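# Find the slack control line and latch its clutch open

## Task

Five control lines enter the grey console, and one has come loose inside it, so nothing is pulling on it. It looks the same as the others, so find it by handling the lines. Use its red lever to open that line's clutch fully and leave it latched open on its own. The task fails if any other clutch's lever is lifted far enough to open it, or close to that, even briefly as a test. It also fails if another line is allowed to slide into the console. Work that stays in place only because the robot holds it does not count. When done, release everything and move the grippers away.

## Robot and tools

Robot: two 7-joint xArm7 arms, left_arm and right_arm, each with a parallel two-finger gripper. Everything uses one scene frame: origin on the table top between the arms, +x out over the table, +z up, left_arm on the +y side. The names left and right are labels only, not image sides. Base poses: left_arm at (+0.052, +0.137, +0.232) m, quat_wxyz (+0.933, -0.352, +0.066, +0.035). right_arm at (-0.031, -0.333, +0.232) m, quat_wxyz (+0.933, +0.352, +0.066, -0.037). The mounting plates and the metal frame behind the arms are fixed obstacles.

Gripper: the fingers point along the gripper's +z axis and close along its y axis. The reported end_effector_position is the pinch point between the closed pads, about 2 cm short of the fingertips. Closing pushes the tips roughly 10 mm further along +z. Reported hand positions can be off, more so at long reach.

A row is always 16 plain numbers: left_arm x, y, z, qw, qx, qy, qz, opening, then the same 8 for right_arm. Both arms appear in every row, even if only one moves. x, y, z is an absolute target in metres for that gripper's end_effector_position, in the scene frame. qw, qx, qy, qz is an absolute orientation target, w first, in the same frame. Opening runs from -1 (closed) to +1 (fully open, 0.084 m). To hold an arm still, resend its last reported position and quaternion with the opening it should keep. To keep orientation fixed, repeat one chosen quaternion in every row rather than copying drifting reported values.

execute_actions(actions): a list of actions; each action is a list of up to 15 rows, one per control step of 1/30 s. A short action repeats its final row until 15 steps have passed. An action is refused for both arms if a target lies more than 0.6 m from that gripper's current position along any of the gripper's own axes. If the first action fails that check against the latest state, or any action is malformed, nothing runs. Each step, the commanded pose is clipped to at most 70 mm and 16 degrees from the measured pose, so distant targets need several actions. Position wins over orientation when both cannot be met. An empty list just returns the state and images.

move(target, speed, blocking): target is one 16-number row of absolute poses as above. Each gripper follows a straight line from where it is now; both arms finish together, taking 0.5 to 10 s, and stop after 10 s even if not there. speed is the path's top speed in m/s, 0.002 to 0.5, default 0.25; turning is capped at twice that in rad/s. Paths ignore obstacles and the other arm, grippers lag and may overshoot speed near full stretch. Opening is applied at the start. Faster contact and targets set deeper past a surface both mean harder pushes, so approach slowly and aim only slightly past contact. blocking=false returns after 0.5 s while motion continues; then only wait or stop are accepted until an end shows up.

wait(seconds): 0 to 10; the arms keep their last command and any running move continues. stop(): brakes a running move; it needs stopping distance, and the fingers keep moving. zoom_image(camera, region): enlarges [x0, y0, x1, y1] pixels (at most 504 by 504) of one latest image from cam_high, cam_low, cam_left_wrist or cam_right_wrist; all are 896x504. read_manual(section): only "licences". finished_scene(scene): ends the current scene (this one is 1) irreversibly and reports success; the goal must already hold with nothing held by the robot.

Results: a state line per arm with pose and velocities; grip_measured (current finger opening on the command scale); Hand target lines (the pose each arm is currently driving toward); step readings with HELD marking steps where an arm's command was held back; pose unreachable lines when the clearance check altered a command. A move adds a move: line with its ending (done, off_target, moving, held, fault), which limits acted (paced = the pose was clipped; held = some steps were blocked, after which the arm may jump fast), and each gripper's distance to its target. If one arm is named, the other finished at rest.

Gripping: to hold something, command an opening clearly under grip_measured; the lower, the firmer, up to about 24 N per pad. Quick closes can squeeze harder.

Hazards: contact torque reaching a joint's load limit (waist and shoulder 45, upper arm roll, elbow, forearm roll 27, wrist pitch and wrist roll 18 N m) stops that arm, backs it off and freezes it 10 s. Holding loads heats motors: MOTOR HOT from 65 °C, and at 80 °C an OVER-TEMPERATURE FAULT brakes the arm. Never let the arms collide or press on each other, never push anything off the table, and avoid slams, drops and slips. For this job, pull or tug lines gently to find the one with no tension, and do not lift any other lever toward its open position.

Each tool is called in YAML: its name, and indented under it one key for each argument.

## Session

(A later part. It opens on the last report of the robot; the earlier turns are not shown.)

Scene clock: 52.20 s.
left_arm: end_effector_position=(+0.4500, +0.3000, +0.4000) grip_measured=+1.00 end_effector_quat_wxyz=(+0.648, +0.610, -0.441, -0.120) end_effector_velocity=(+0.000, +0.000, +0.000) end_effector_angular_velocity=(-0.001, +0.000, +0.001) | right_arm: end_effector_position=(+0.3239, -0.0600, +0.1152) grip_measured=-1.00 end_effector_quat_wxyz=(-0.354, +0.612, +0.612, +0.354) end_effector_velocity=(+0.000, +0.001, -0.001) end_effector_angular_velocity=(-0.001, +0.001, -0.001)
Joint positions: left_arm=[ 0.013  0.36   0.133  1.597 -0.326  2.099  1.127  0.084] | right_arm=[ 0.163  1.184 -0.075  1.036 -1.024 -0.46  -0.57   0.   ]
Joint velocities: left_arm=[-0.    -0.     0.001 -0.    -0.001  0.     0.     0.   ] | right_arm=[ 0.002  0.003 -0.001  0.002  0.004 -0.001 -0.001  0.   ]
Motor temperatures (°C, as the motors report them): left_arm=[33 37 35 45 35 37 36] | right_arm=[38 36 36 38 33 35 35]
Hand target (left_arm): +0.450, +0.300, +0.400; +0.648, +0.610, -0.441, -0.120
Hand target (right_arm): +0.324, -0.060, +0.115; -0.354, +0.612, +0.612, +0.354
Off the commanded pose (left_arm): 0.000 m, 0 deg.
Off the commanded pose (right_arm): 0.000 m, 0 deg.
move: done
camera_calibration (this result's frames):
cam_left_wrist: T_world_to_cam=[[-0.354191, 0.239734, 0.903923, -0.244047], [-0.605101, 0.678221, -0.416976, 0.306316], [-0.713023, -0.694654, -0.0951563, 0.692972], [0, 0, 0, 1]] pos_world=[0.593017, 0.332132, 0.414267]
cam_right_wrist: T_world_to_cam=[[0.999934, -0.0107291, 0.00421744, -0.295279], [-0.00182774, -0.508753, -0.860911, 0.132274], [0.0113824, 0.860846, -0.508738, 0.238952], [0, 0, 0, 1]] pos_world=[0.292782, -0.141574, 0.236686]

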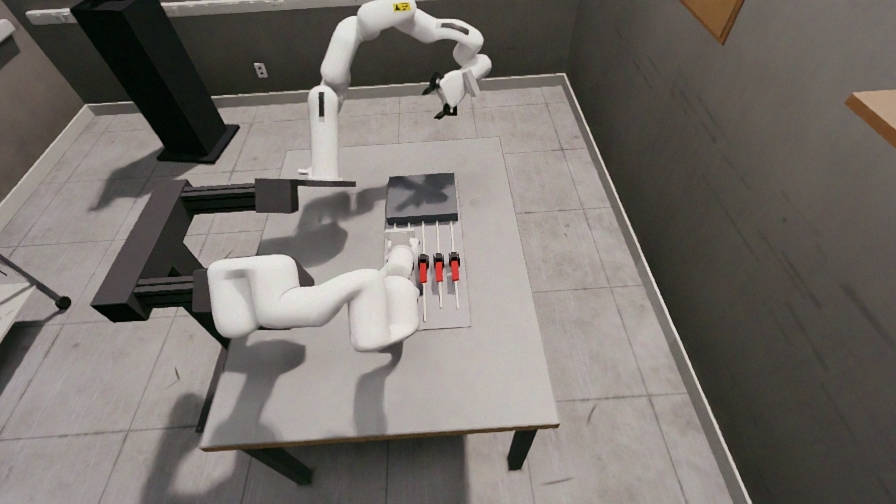

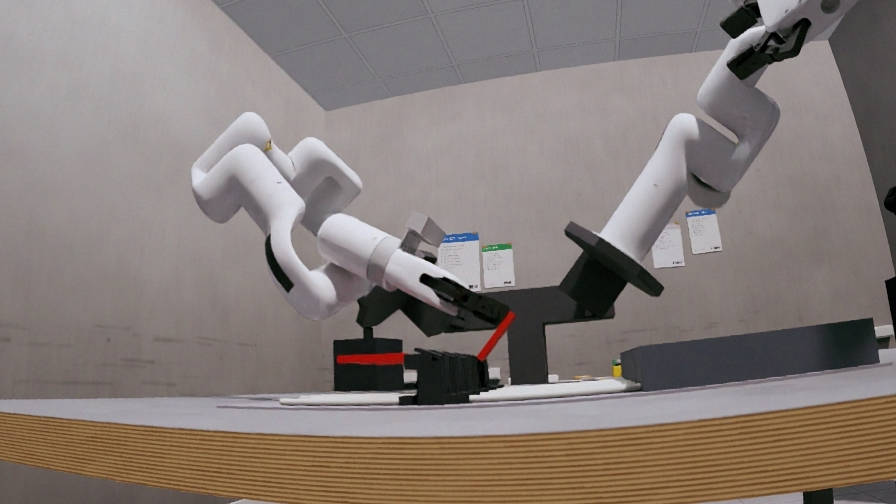

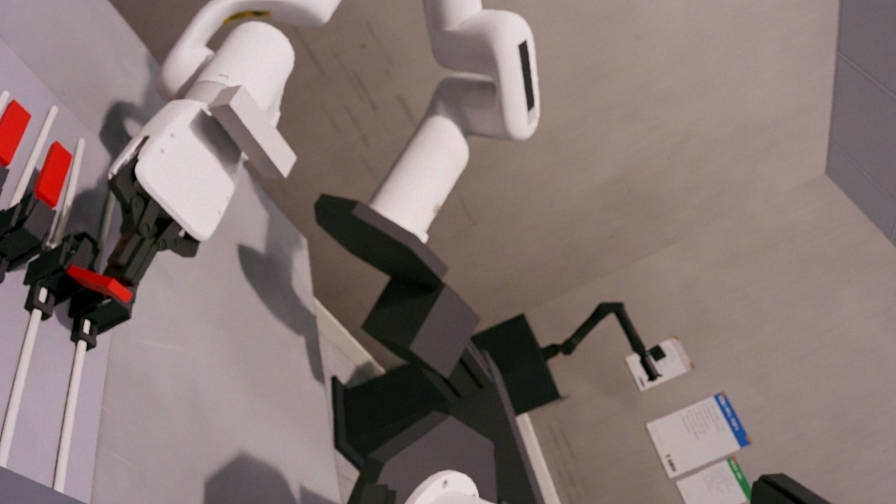

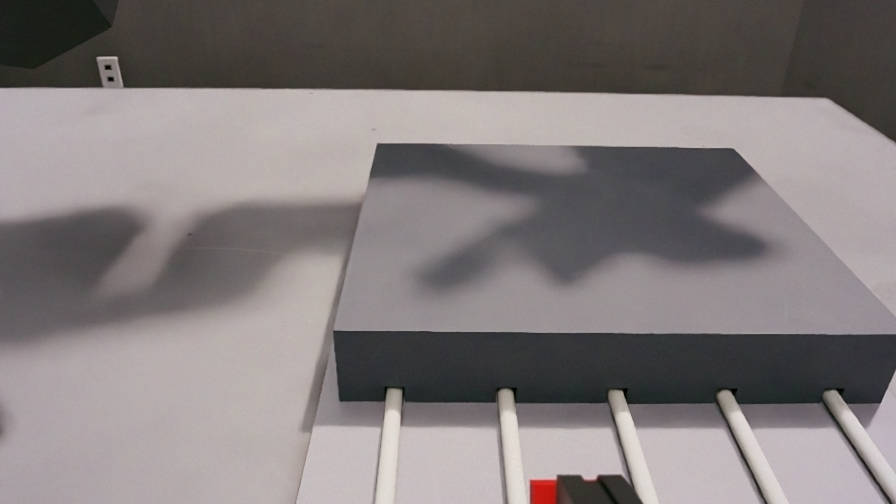

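Still going; push further.

move:
  target: [0.45,0.3,0.4,0.648,0.61,-0.441,-0.12,1,0.324,-0.04,0.093,-0.354,0.612,0.612,0.354,-1]
  speed: 0.025

Scene clock: 54.50 s.
left_arm: end_effector_position=(+0.4500, +0.3000, +0.4000) grip_measured=+1.00 end_effector_quat_wxyz=(+0.648, +0.610, -0.441, -0.120) end_effector_velocity=(-0.000, -0.000, +0.000) end_effector_angular_velocity=(-0.001, -0.000, -0.001) | right_arm: end_effector_position=(+0.3237, -0.0400, +0.0931) grip_measured=-1.00 end_effector_quat_wxyz=(-0.354, +0.612, +0.612, +0.354) end_effector_velocity=(+0.000, -0.000, -0.001) end_effector_angular_velocity=(-0.000, +0.001, -0.001)
Joint positions: left_arm=[ 0.013  0.36   0.133  1.597 -0.326  2.099  1.127  0.084] | right_arm=[ 0.163  1.283 -0.071  1.126 -1.002 -0.464 -0.586  0.   ]
Joint velocities: left_arm=[-0.001  0.     0.001 -0.001 -0.     0.     0.001  0.   ] | right_arm=[-0.003  0.003  0.     0.003 -0.001  0.001  0.     0.   ]
Motor temperatures (°C, as the motors report them): left_arm=[33 37 35 45 35 37 36] | right_arm=[38 36 36 38 33 35 35]
Hand target (left_arm): +0.450, +0.300, +0.400; +0.648, +0.610, -0.441, -0.120
Hand target (right_arm): +0.324, -0.040, +0.093; -0.354, +0.612, +0.612, +0.354
Off the commanded pose (left_arm): 0.000 m, 0 deg.
Off the commanded pose (right_arm): 0.000 m, 0 deg.
move: done
camera_calibration (this result's frames):
cam_left_wrist: T_world_to_cam=[[-0.354191, 0.239735, 0.903923, -0.244047], [-0.605101, 0.678221, -0.416976, 0.306316], [-0.713023, -0.694654, -0.0951558, 0.692971], [0, 0, 0, 1]] pos_world=[0.593017, 0.332132, 0.414267]
cam_right_wrist: T_world_to_cam=[[0.999937, -0.010568, 0.00370597, -0.294683], [-0.00218889, -0.50897, -0.860782, 0.123509], [0.010983, 0.860719, -0.508961, 0.210634], [0, 0, 0, 1]] pos_world=[0.292621, -0.121549, 0.214611]

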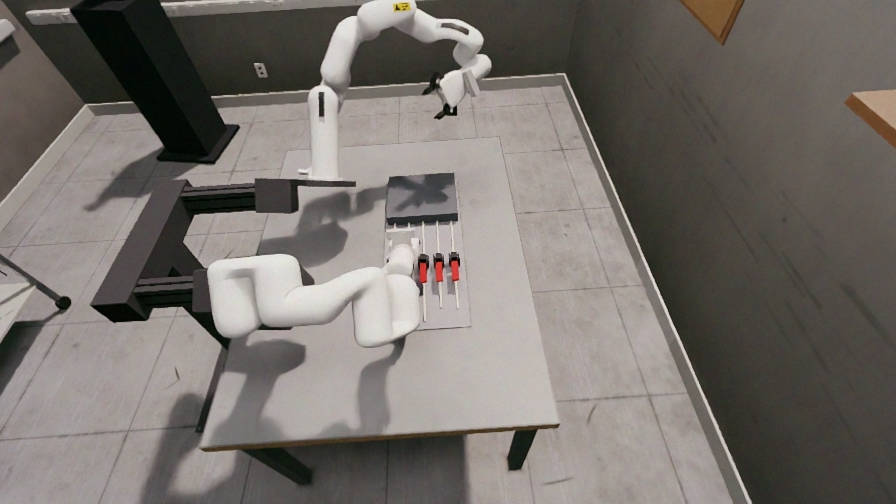

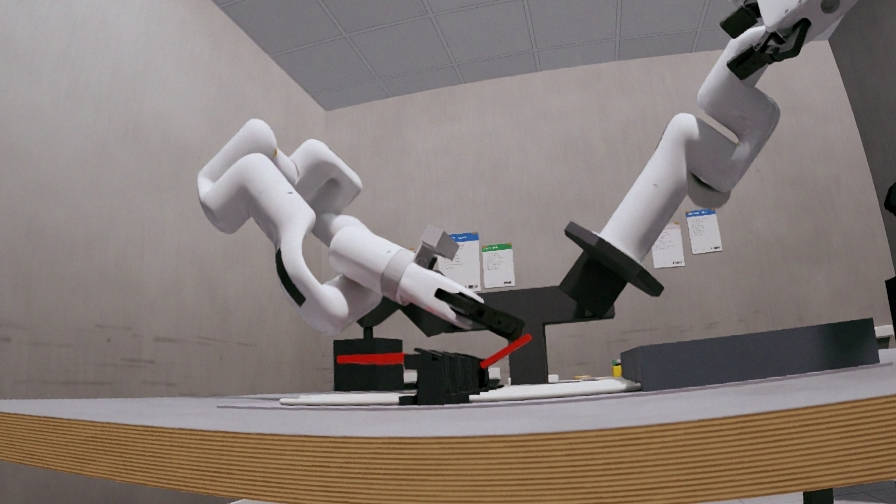

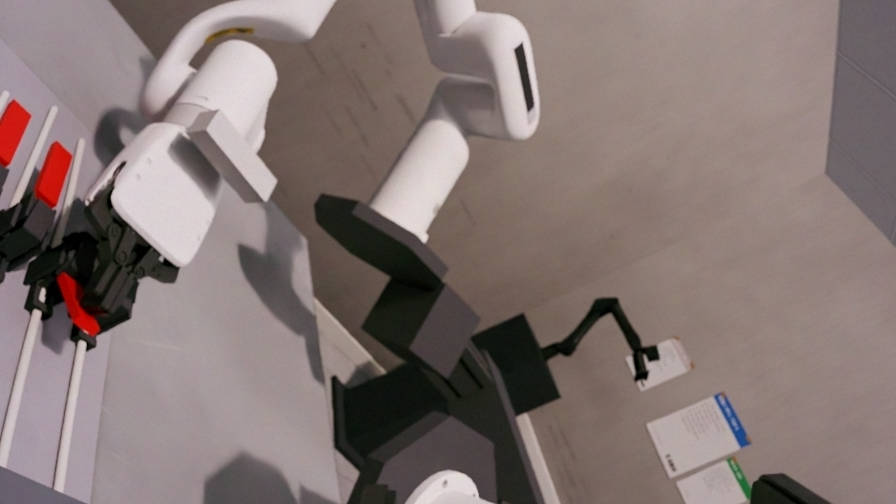

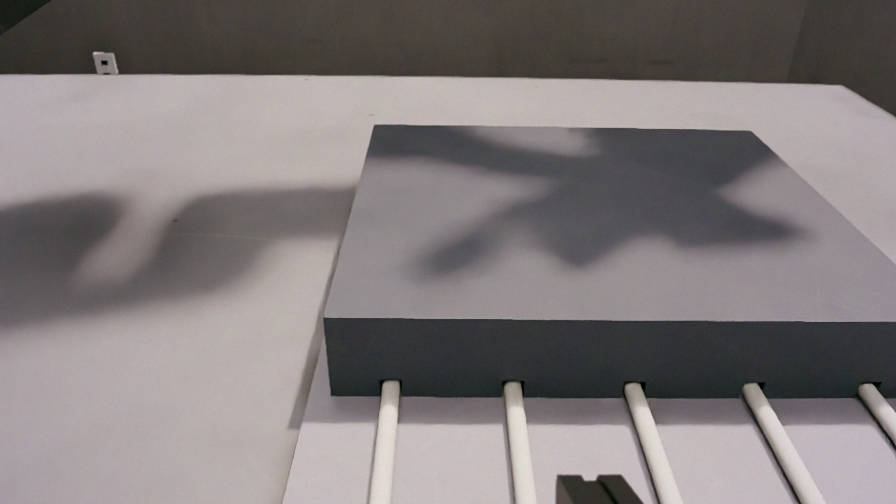

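move:
  target: [0.45,0.3,0.4,0.648,0.61,-0.441,-0.12,1,0.324,-0.02,0.073,-0.183,0.683,0.683,0.183,-1]
  speed: 0.08

Scene clock: 59.33 s.
left_arm: end_effector_position=(+0.4500, +0.3000, +0.4000) grip_measured=+1.00 end_effector_quat_wxyz=(+0.648, +0.610, -0.441, -0.120) end_effector_velocity=(+0.000, -0.000, +0.000) end_effector_angular_velocity=(-0.002, -0.002, -0.001) | right_arm: end_effector_position=(+0.3253, -0.0212, +0.0734) grip_measured=-1.00 end_effector_quat_wxyz=(-0.182, +0.684, +0.683, +0.184) end_effector_velocity=(+0.001, -0.000, -0.000) end_effector_angular_velocity=(-0.006, +0.001, -0.002)
Joint positions: left_arm=[ 0.013  0.36   0.133  1.597 -0.326  2.099  1.127  0.084] | right_arm=[ 0.768  1.284 -0.284  1.168 -0.56  -0.091 -0.437  0.   ]
Joint velocities: left_arm=[ 0.    -0.    -0.001 -0.    -0.     0.     0.002  0.   ] | right_arm=[ 0.004  0.    -0.001  0.002  0.003  0.007  0.002  0.   ]
Motor temperatures (°C, as the motors report them): left_arm=[33 37 35 45 35 37 36] | right_arm=[38 36 36 38 33 35 35]
Hand target (left_arm): +0.450, +0.300, +0.400; +0.648, +0.610, -0.441, -0.120
Hand target (right_arm): +0.325, -0.021, +0.073; -0.182, +0.684, +0.683, +0.183
Off the commanded pose (left_arm): 0.000 m, 0 deg.
Off the commanded pose (right_arm): 0.002 m, 0 deg.
move: done
camera_calibration (this result's frames):
cam_left_wrist: T_world_to_cam=[[-0.354191, 0.239735, 0.903923, -0.244047], [-0.605101, 0.678221, -0.416976, 0.306316], [-0.713023, -0.694654, -0.0951559, 0.692971], [0, 0, 0, 1]] pos_world=[0.593017, 0.332132, 0.414267]
cam_right_wrist: T_world_to_cam=[[0.999904, -0.00963458, 0.00992016, -0.296411], [-0.00354611, -0.87201, -0.489476, 0.0816516], [0.0133664, 0.489394, -0.871961, 0.20241], [0, 0, 0, 1]] pos_world=[0.293967, -0.0307129, 0.2194]

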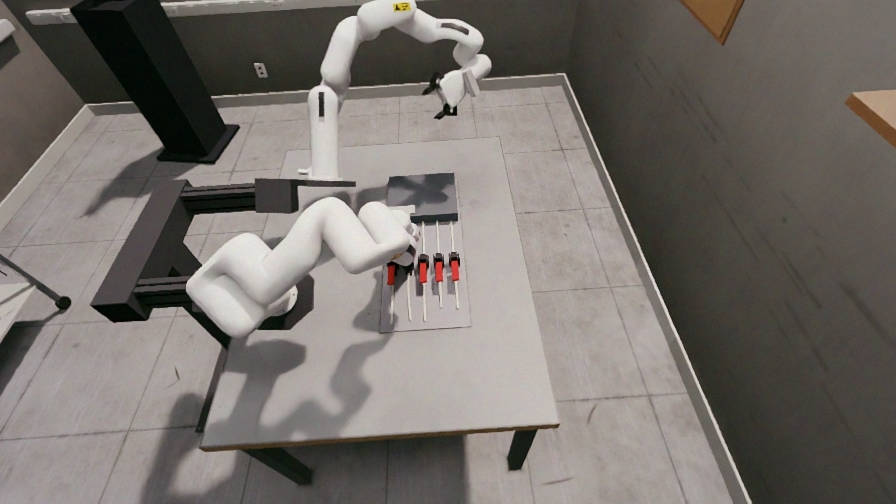

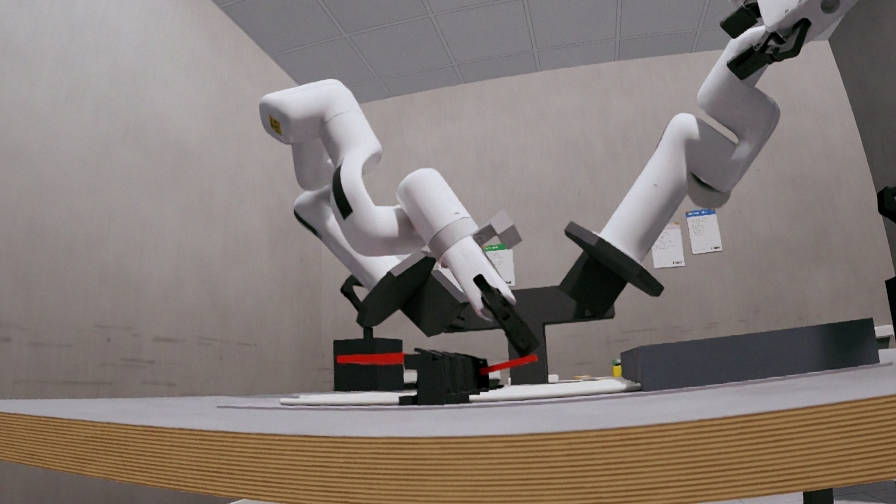

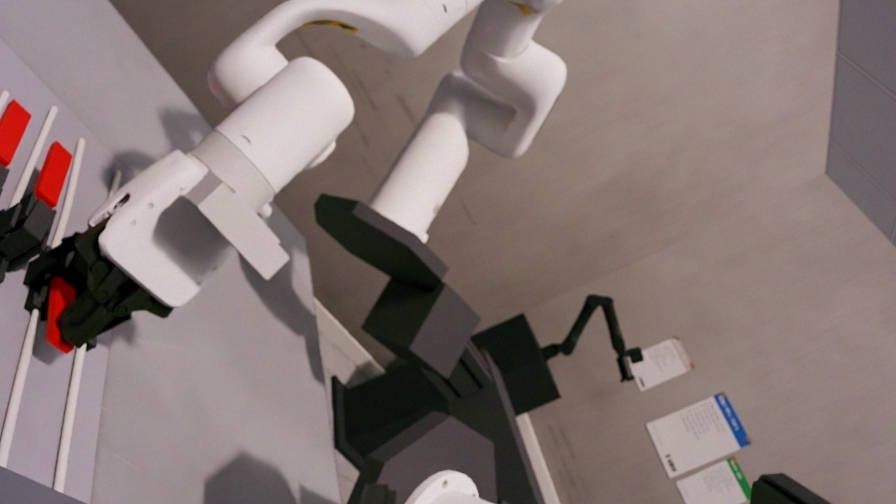

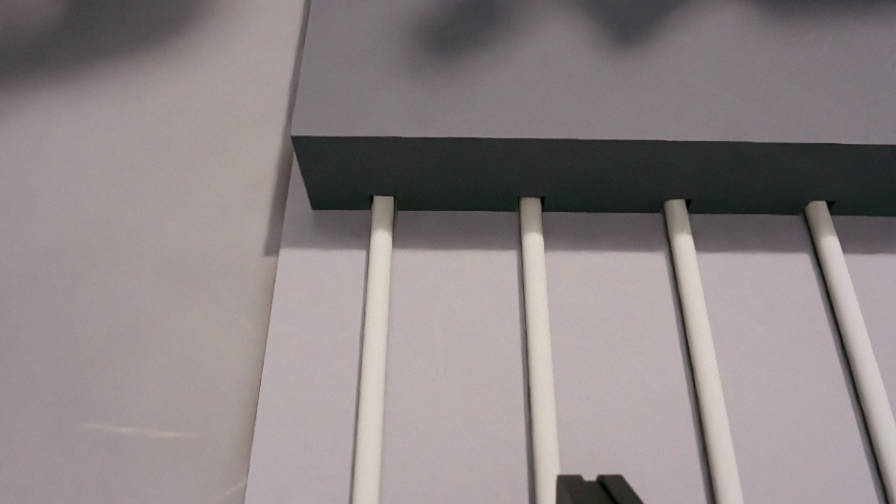

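move:
  target: [0.45,0.3,0.4,0.648,0.61,-0.441,-0.12,1,0.324,-0.02,0.057,-0.183,0.683,0.683,0.183,-1]
  speed: 0.02

move:
  target: [0.45,0.3,0.4,0.648,0.61,-0.441,-0.12,1,0.324,-0.1,0.22,-0.183,0.683,0.683,0.183,-1]

Scene clock: 62.20 s.
left_arm: end_effector_position=(+0.4500, +0.3000, +0.4000) grip_measured=+1.00 end_effector_quat_wxyz=(+0.648, +0.610, -0.441, -0.120) end_effector_velocity=(+0.000, +0.000, -0.000) end_effector_angular_velocity=(+0.000, -0.001, +0.001) | right_arm: end_effector_position=(+0.3296, -0.0162, +0.0681) grip_measured=-1.00 end_effector_quat_wxyz=(-0.185, +0.682, +0.681, +0.193) end_effector_velocity=(+0.001, -0.000, -0.000) end_effector_angular_velocity=(+0.008, +0.005, -0.008)
Joint positions: left_arm=[ 0.013  0.36   0.133  1.597 -0.326  2.099  1.127  0.084] | right_arm=[ 0.755  1.311 -0.285  1.194 -0.563 -0.116 -0.442  0.   ]
Joint velocities: left_arm=[ 0.    -0.     0.     0.     0.    -0.001  0.001  0.   ] | right_arm=[-0.009 -0.001  0.004  0.     0.002 -0.006 -0.001  0.   ]
Motor temperatures (°C, as the motors report them): left_arm=[33 37 35 45 35 37 36] | right_arm=[38 36 36 38 33 35 35]
Hand target (left_arm): +0.450, +0.300, +0.400; +0.648, +0.610, -0.441, -0.120
Hand target (right_arm): +0.324, -0.020, +0.057; -0.183, +0.683, +0.683, +0.183
Off the commanded pose (left_arm): 0.000 m, 0 deg.
Off the commanded pose (right_arm): 0.013 m, 1 deg.
move: off_target (right_arm)
camera_calibration (this result's frames):
cam_left_wrist: T_world_to_cam=[[-0.354191, 0.239735, 0.903923, -0.244047], [-0.605101, 0.678221, -0.416976, 0.306316], [-0.713023, -0.694654, -0.0951559, 0.692971], [0, 0, 0, 1]] pos_world=[0.593017, 0.332132, 0.414267]
cam_right_wrist: T_world_to_cam=[[0.999736, -0.0131262, 0.0188693, -0.301239], [-0.00178696, -0.862809, -0.505527, 0.0841057], [0.0229163, 0.50536, -0.862605, 0.191807], [0, 0, 0, 1]] pos_world=[0.296914, -0.0283184, 0.213655]

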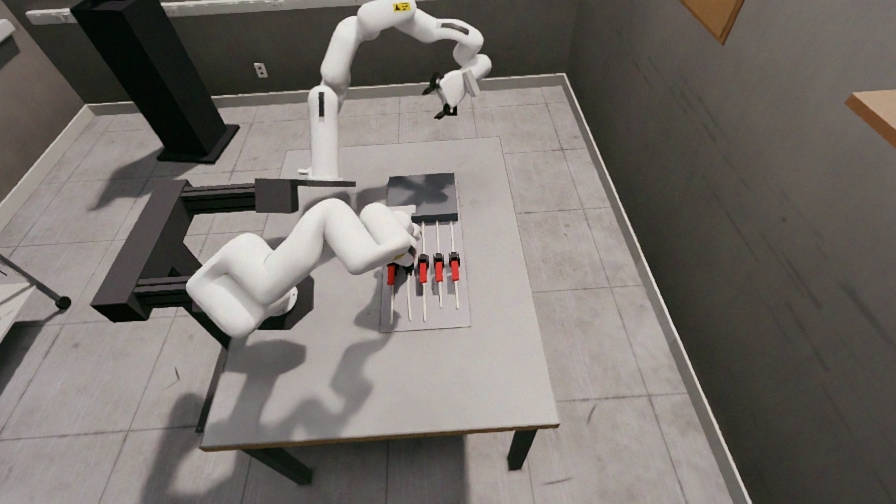

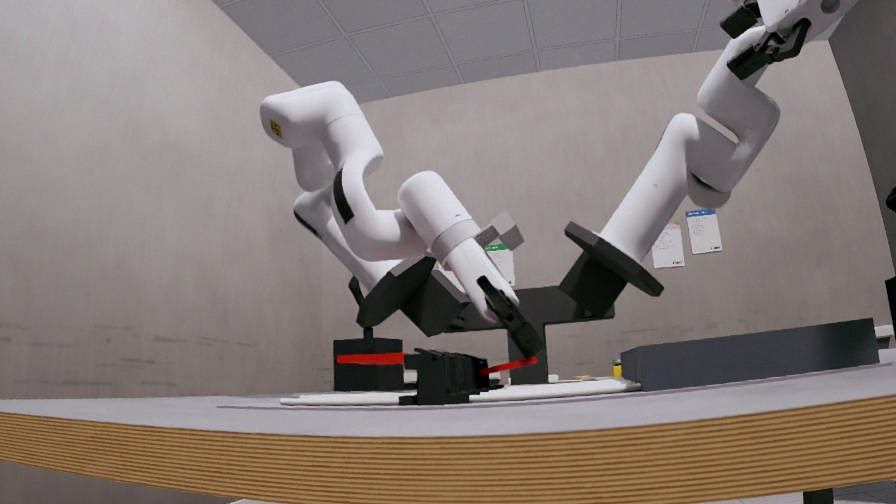

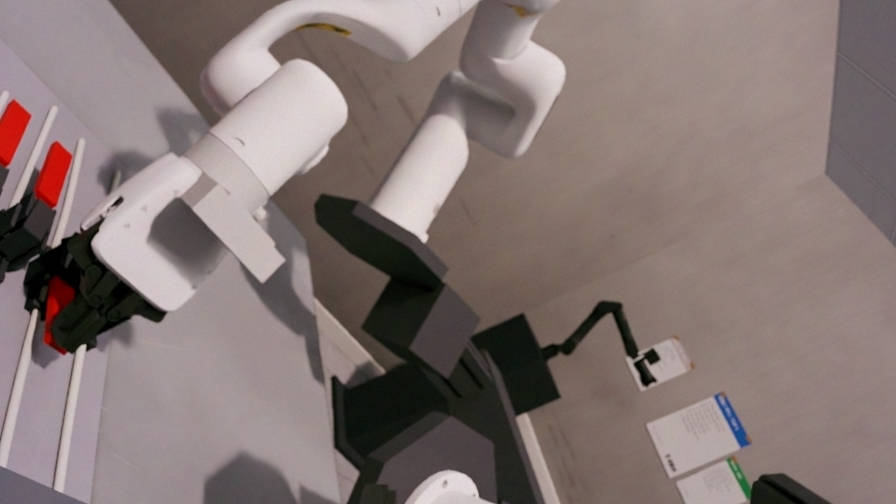

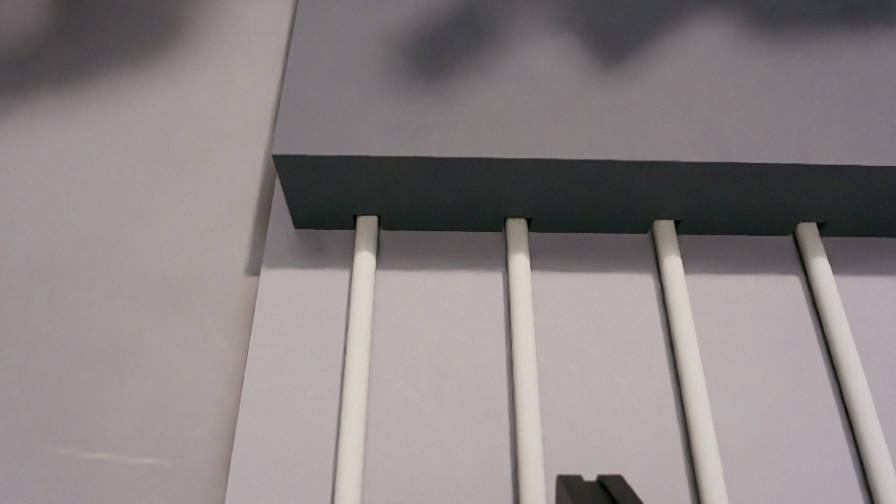

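Scene clock: 63.47 s.
left_arm: end_effector_position=(+0.4500, +0.3000, +0.4000) grip_measured=+1.00 end_effector_quat_wxyz=(+0.648, +0.610, -0.441, -0.120) end_effector_velocity=(-0.000, +0.000, +0.000) end_effector_angular_velocity=(-0.001, +0.002, +0.001) | right_arm: end_effector_position=(+0.3237, -0.0994, +0.2196) grip_measured=-1.00 end_effector_quat_wxyz=(-0.184, +0.683, +0.683, +0.182) end_effector_velocity=(+0.002, -0.000, +0.003) end_effector_angular_velocity=(+0.003, -0.003, -0.001)
Joint positions: left_arm=[ 0.013  0.36   0.133  1.597 -0.326  2.099  1.127  0.084] | right_arm=[ 0.793  0.716 -0.217  0.813 -0.57   0.151 -0.483  0.   ]
Joint velocities: left_arm=[ 0.001 -0.     0.    -0.    -0.002  0.001 -0.001  0.   ] | right_arm=[-0.001 -0.008  0.003 -0.     0.001  0.003 -0.001  0.   ]
Motor temperatures (°C, as the motors report them): left_arm=[33 37 35 45 35 37 36] | right_arm=[38 36 36 38 33 35 35]
Hand target (left_arm): +0.450, +0.300, +0.400; +0.648, +0.610, -0.441, -0.120
Hand target (right_arm): +0.324, -0.099, +0.220; -0.184, +0.683, +0.683, +0.183
Off the commanded pose (left_arm): 0.000 m, 0 deg.
Off the commanded pose (right_arm): 0.001 m, 0 deg.
move: done
camera_calibration (this result's frames):
cam_left_wrist: T_world_to_cam=[[-0.354191, 0.239735, 0.903923, -0.244047], [-0.605101, 0.678221, -0.416976, 0.306316], [-0.713023, -0.694654, -0.0951559, 0.692971], [0, 0, 0, 1]] pos_world=[0.593017, 0.332132, 0.414267]
cam_right_wrist: T_world_to_cam=[[0.999949, -0.00802317, 0.00616499, -0.296021], [-0.0039761, -0.871863, -0.489734, 0.0852015], [0.00930425, 0.489684, -0.87185, 0.369493], [0, 0, 0, 1]] pos_world=[0.292907, -0.109026, 0.365694]

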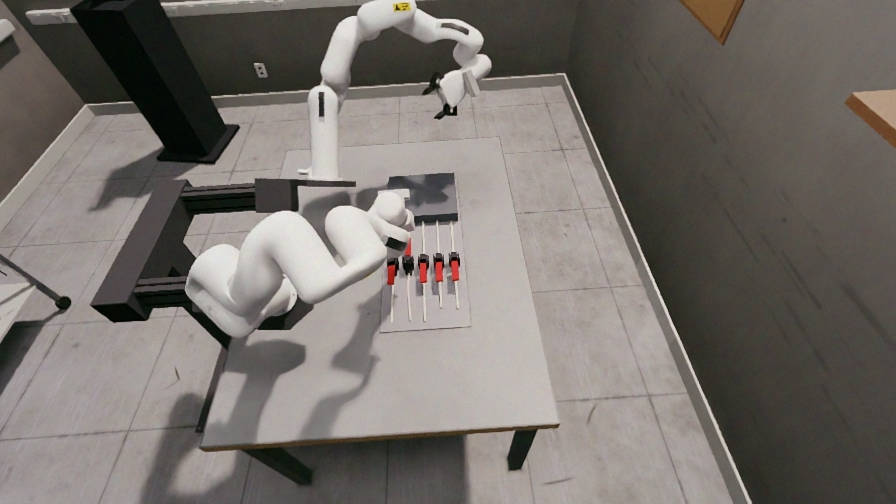

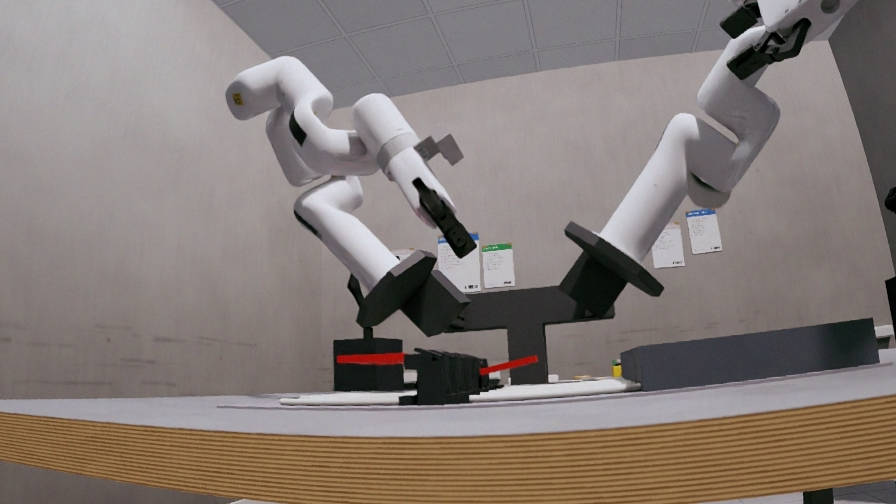

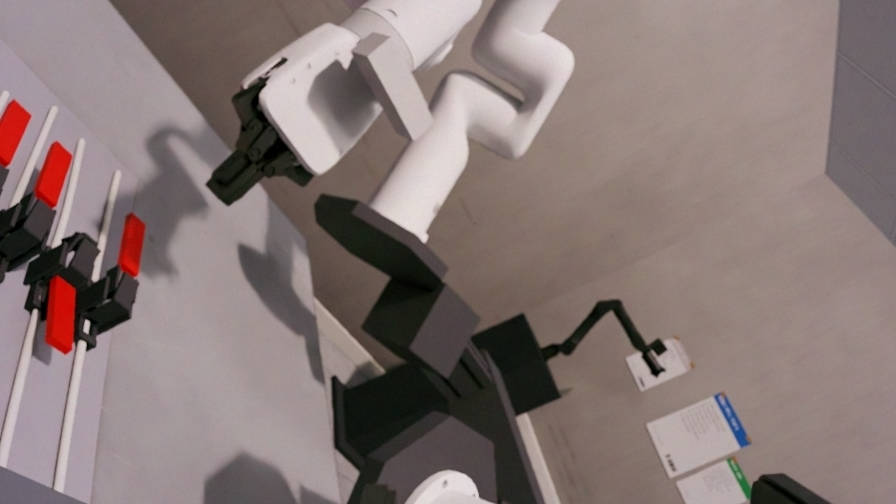

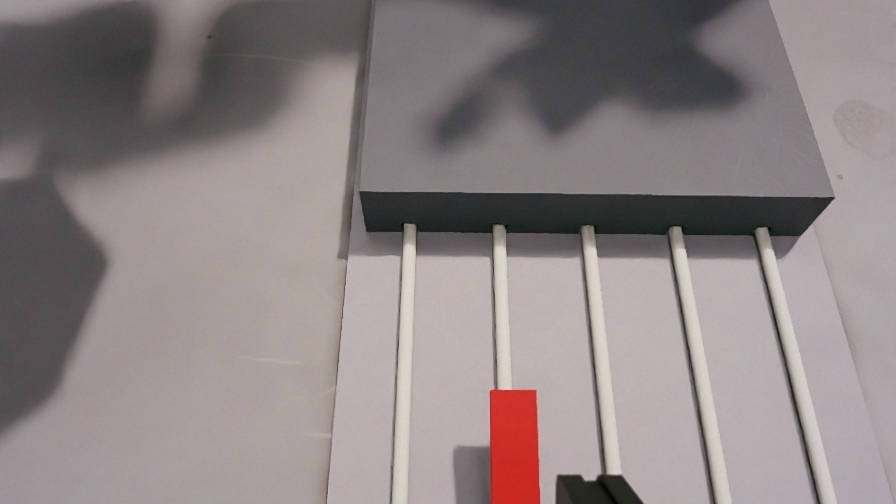

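finished_scene:
  scene: 1

The scene is finished: the task was done.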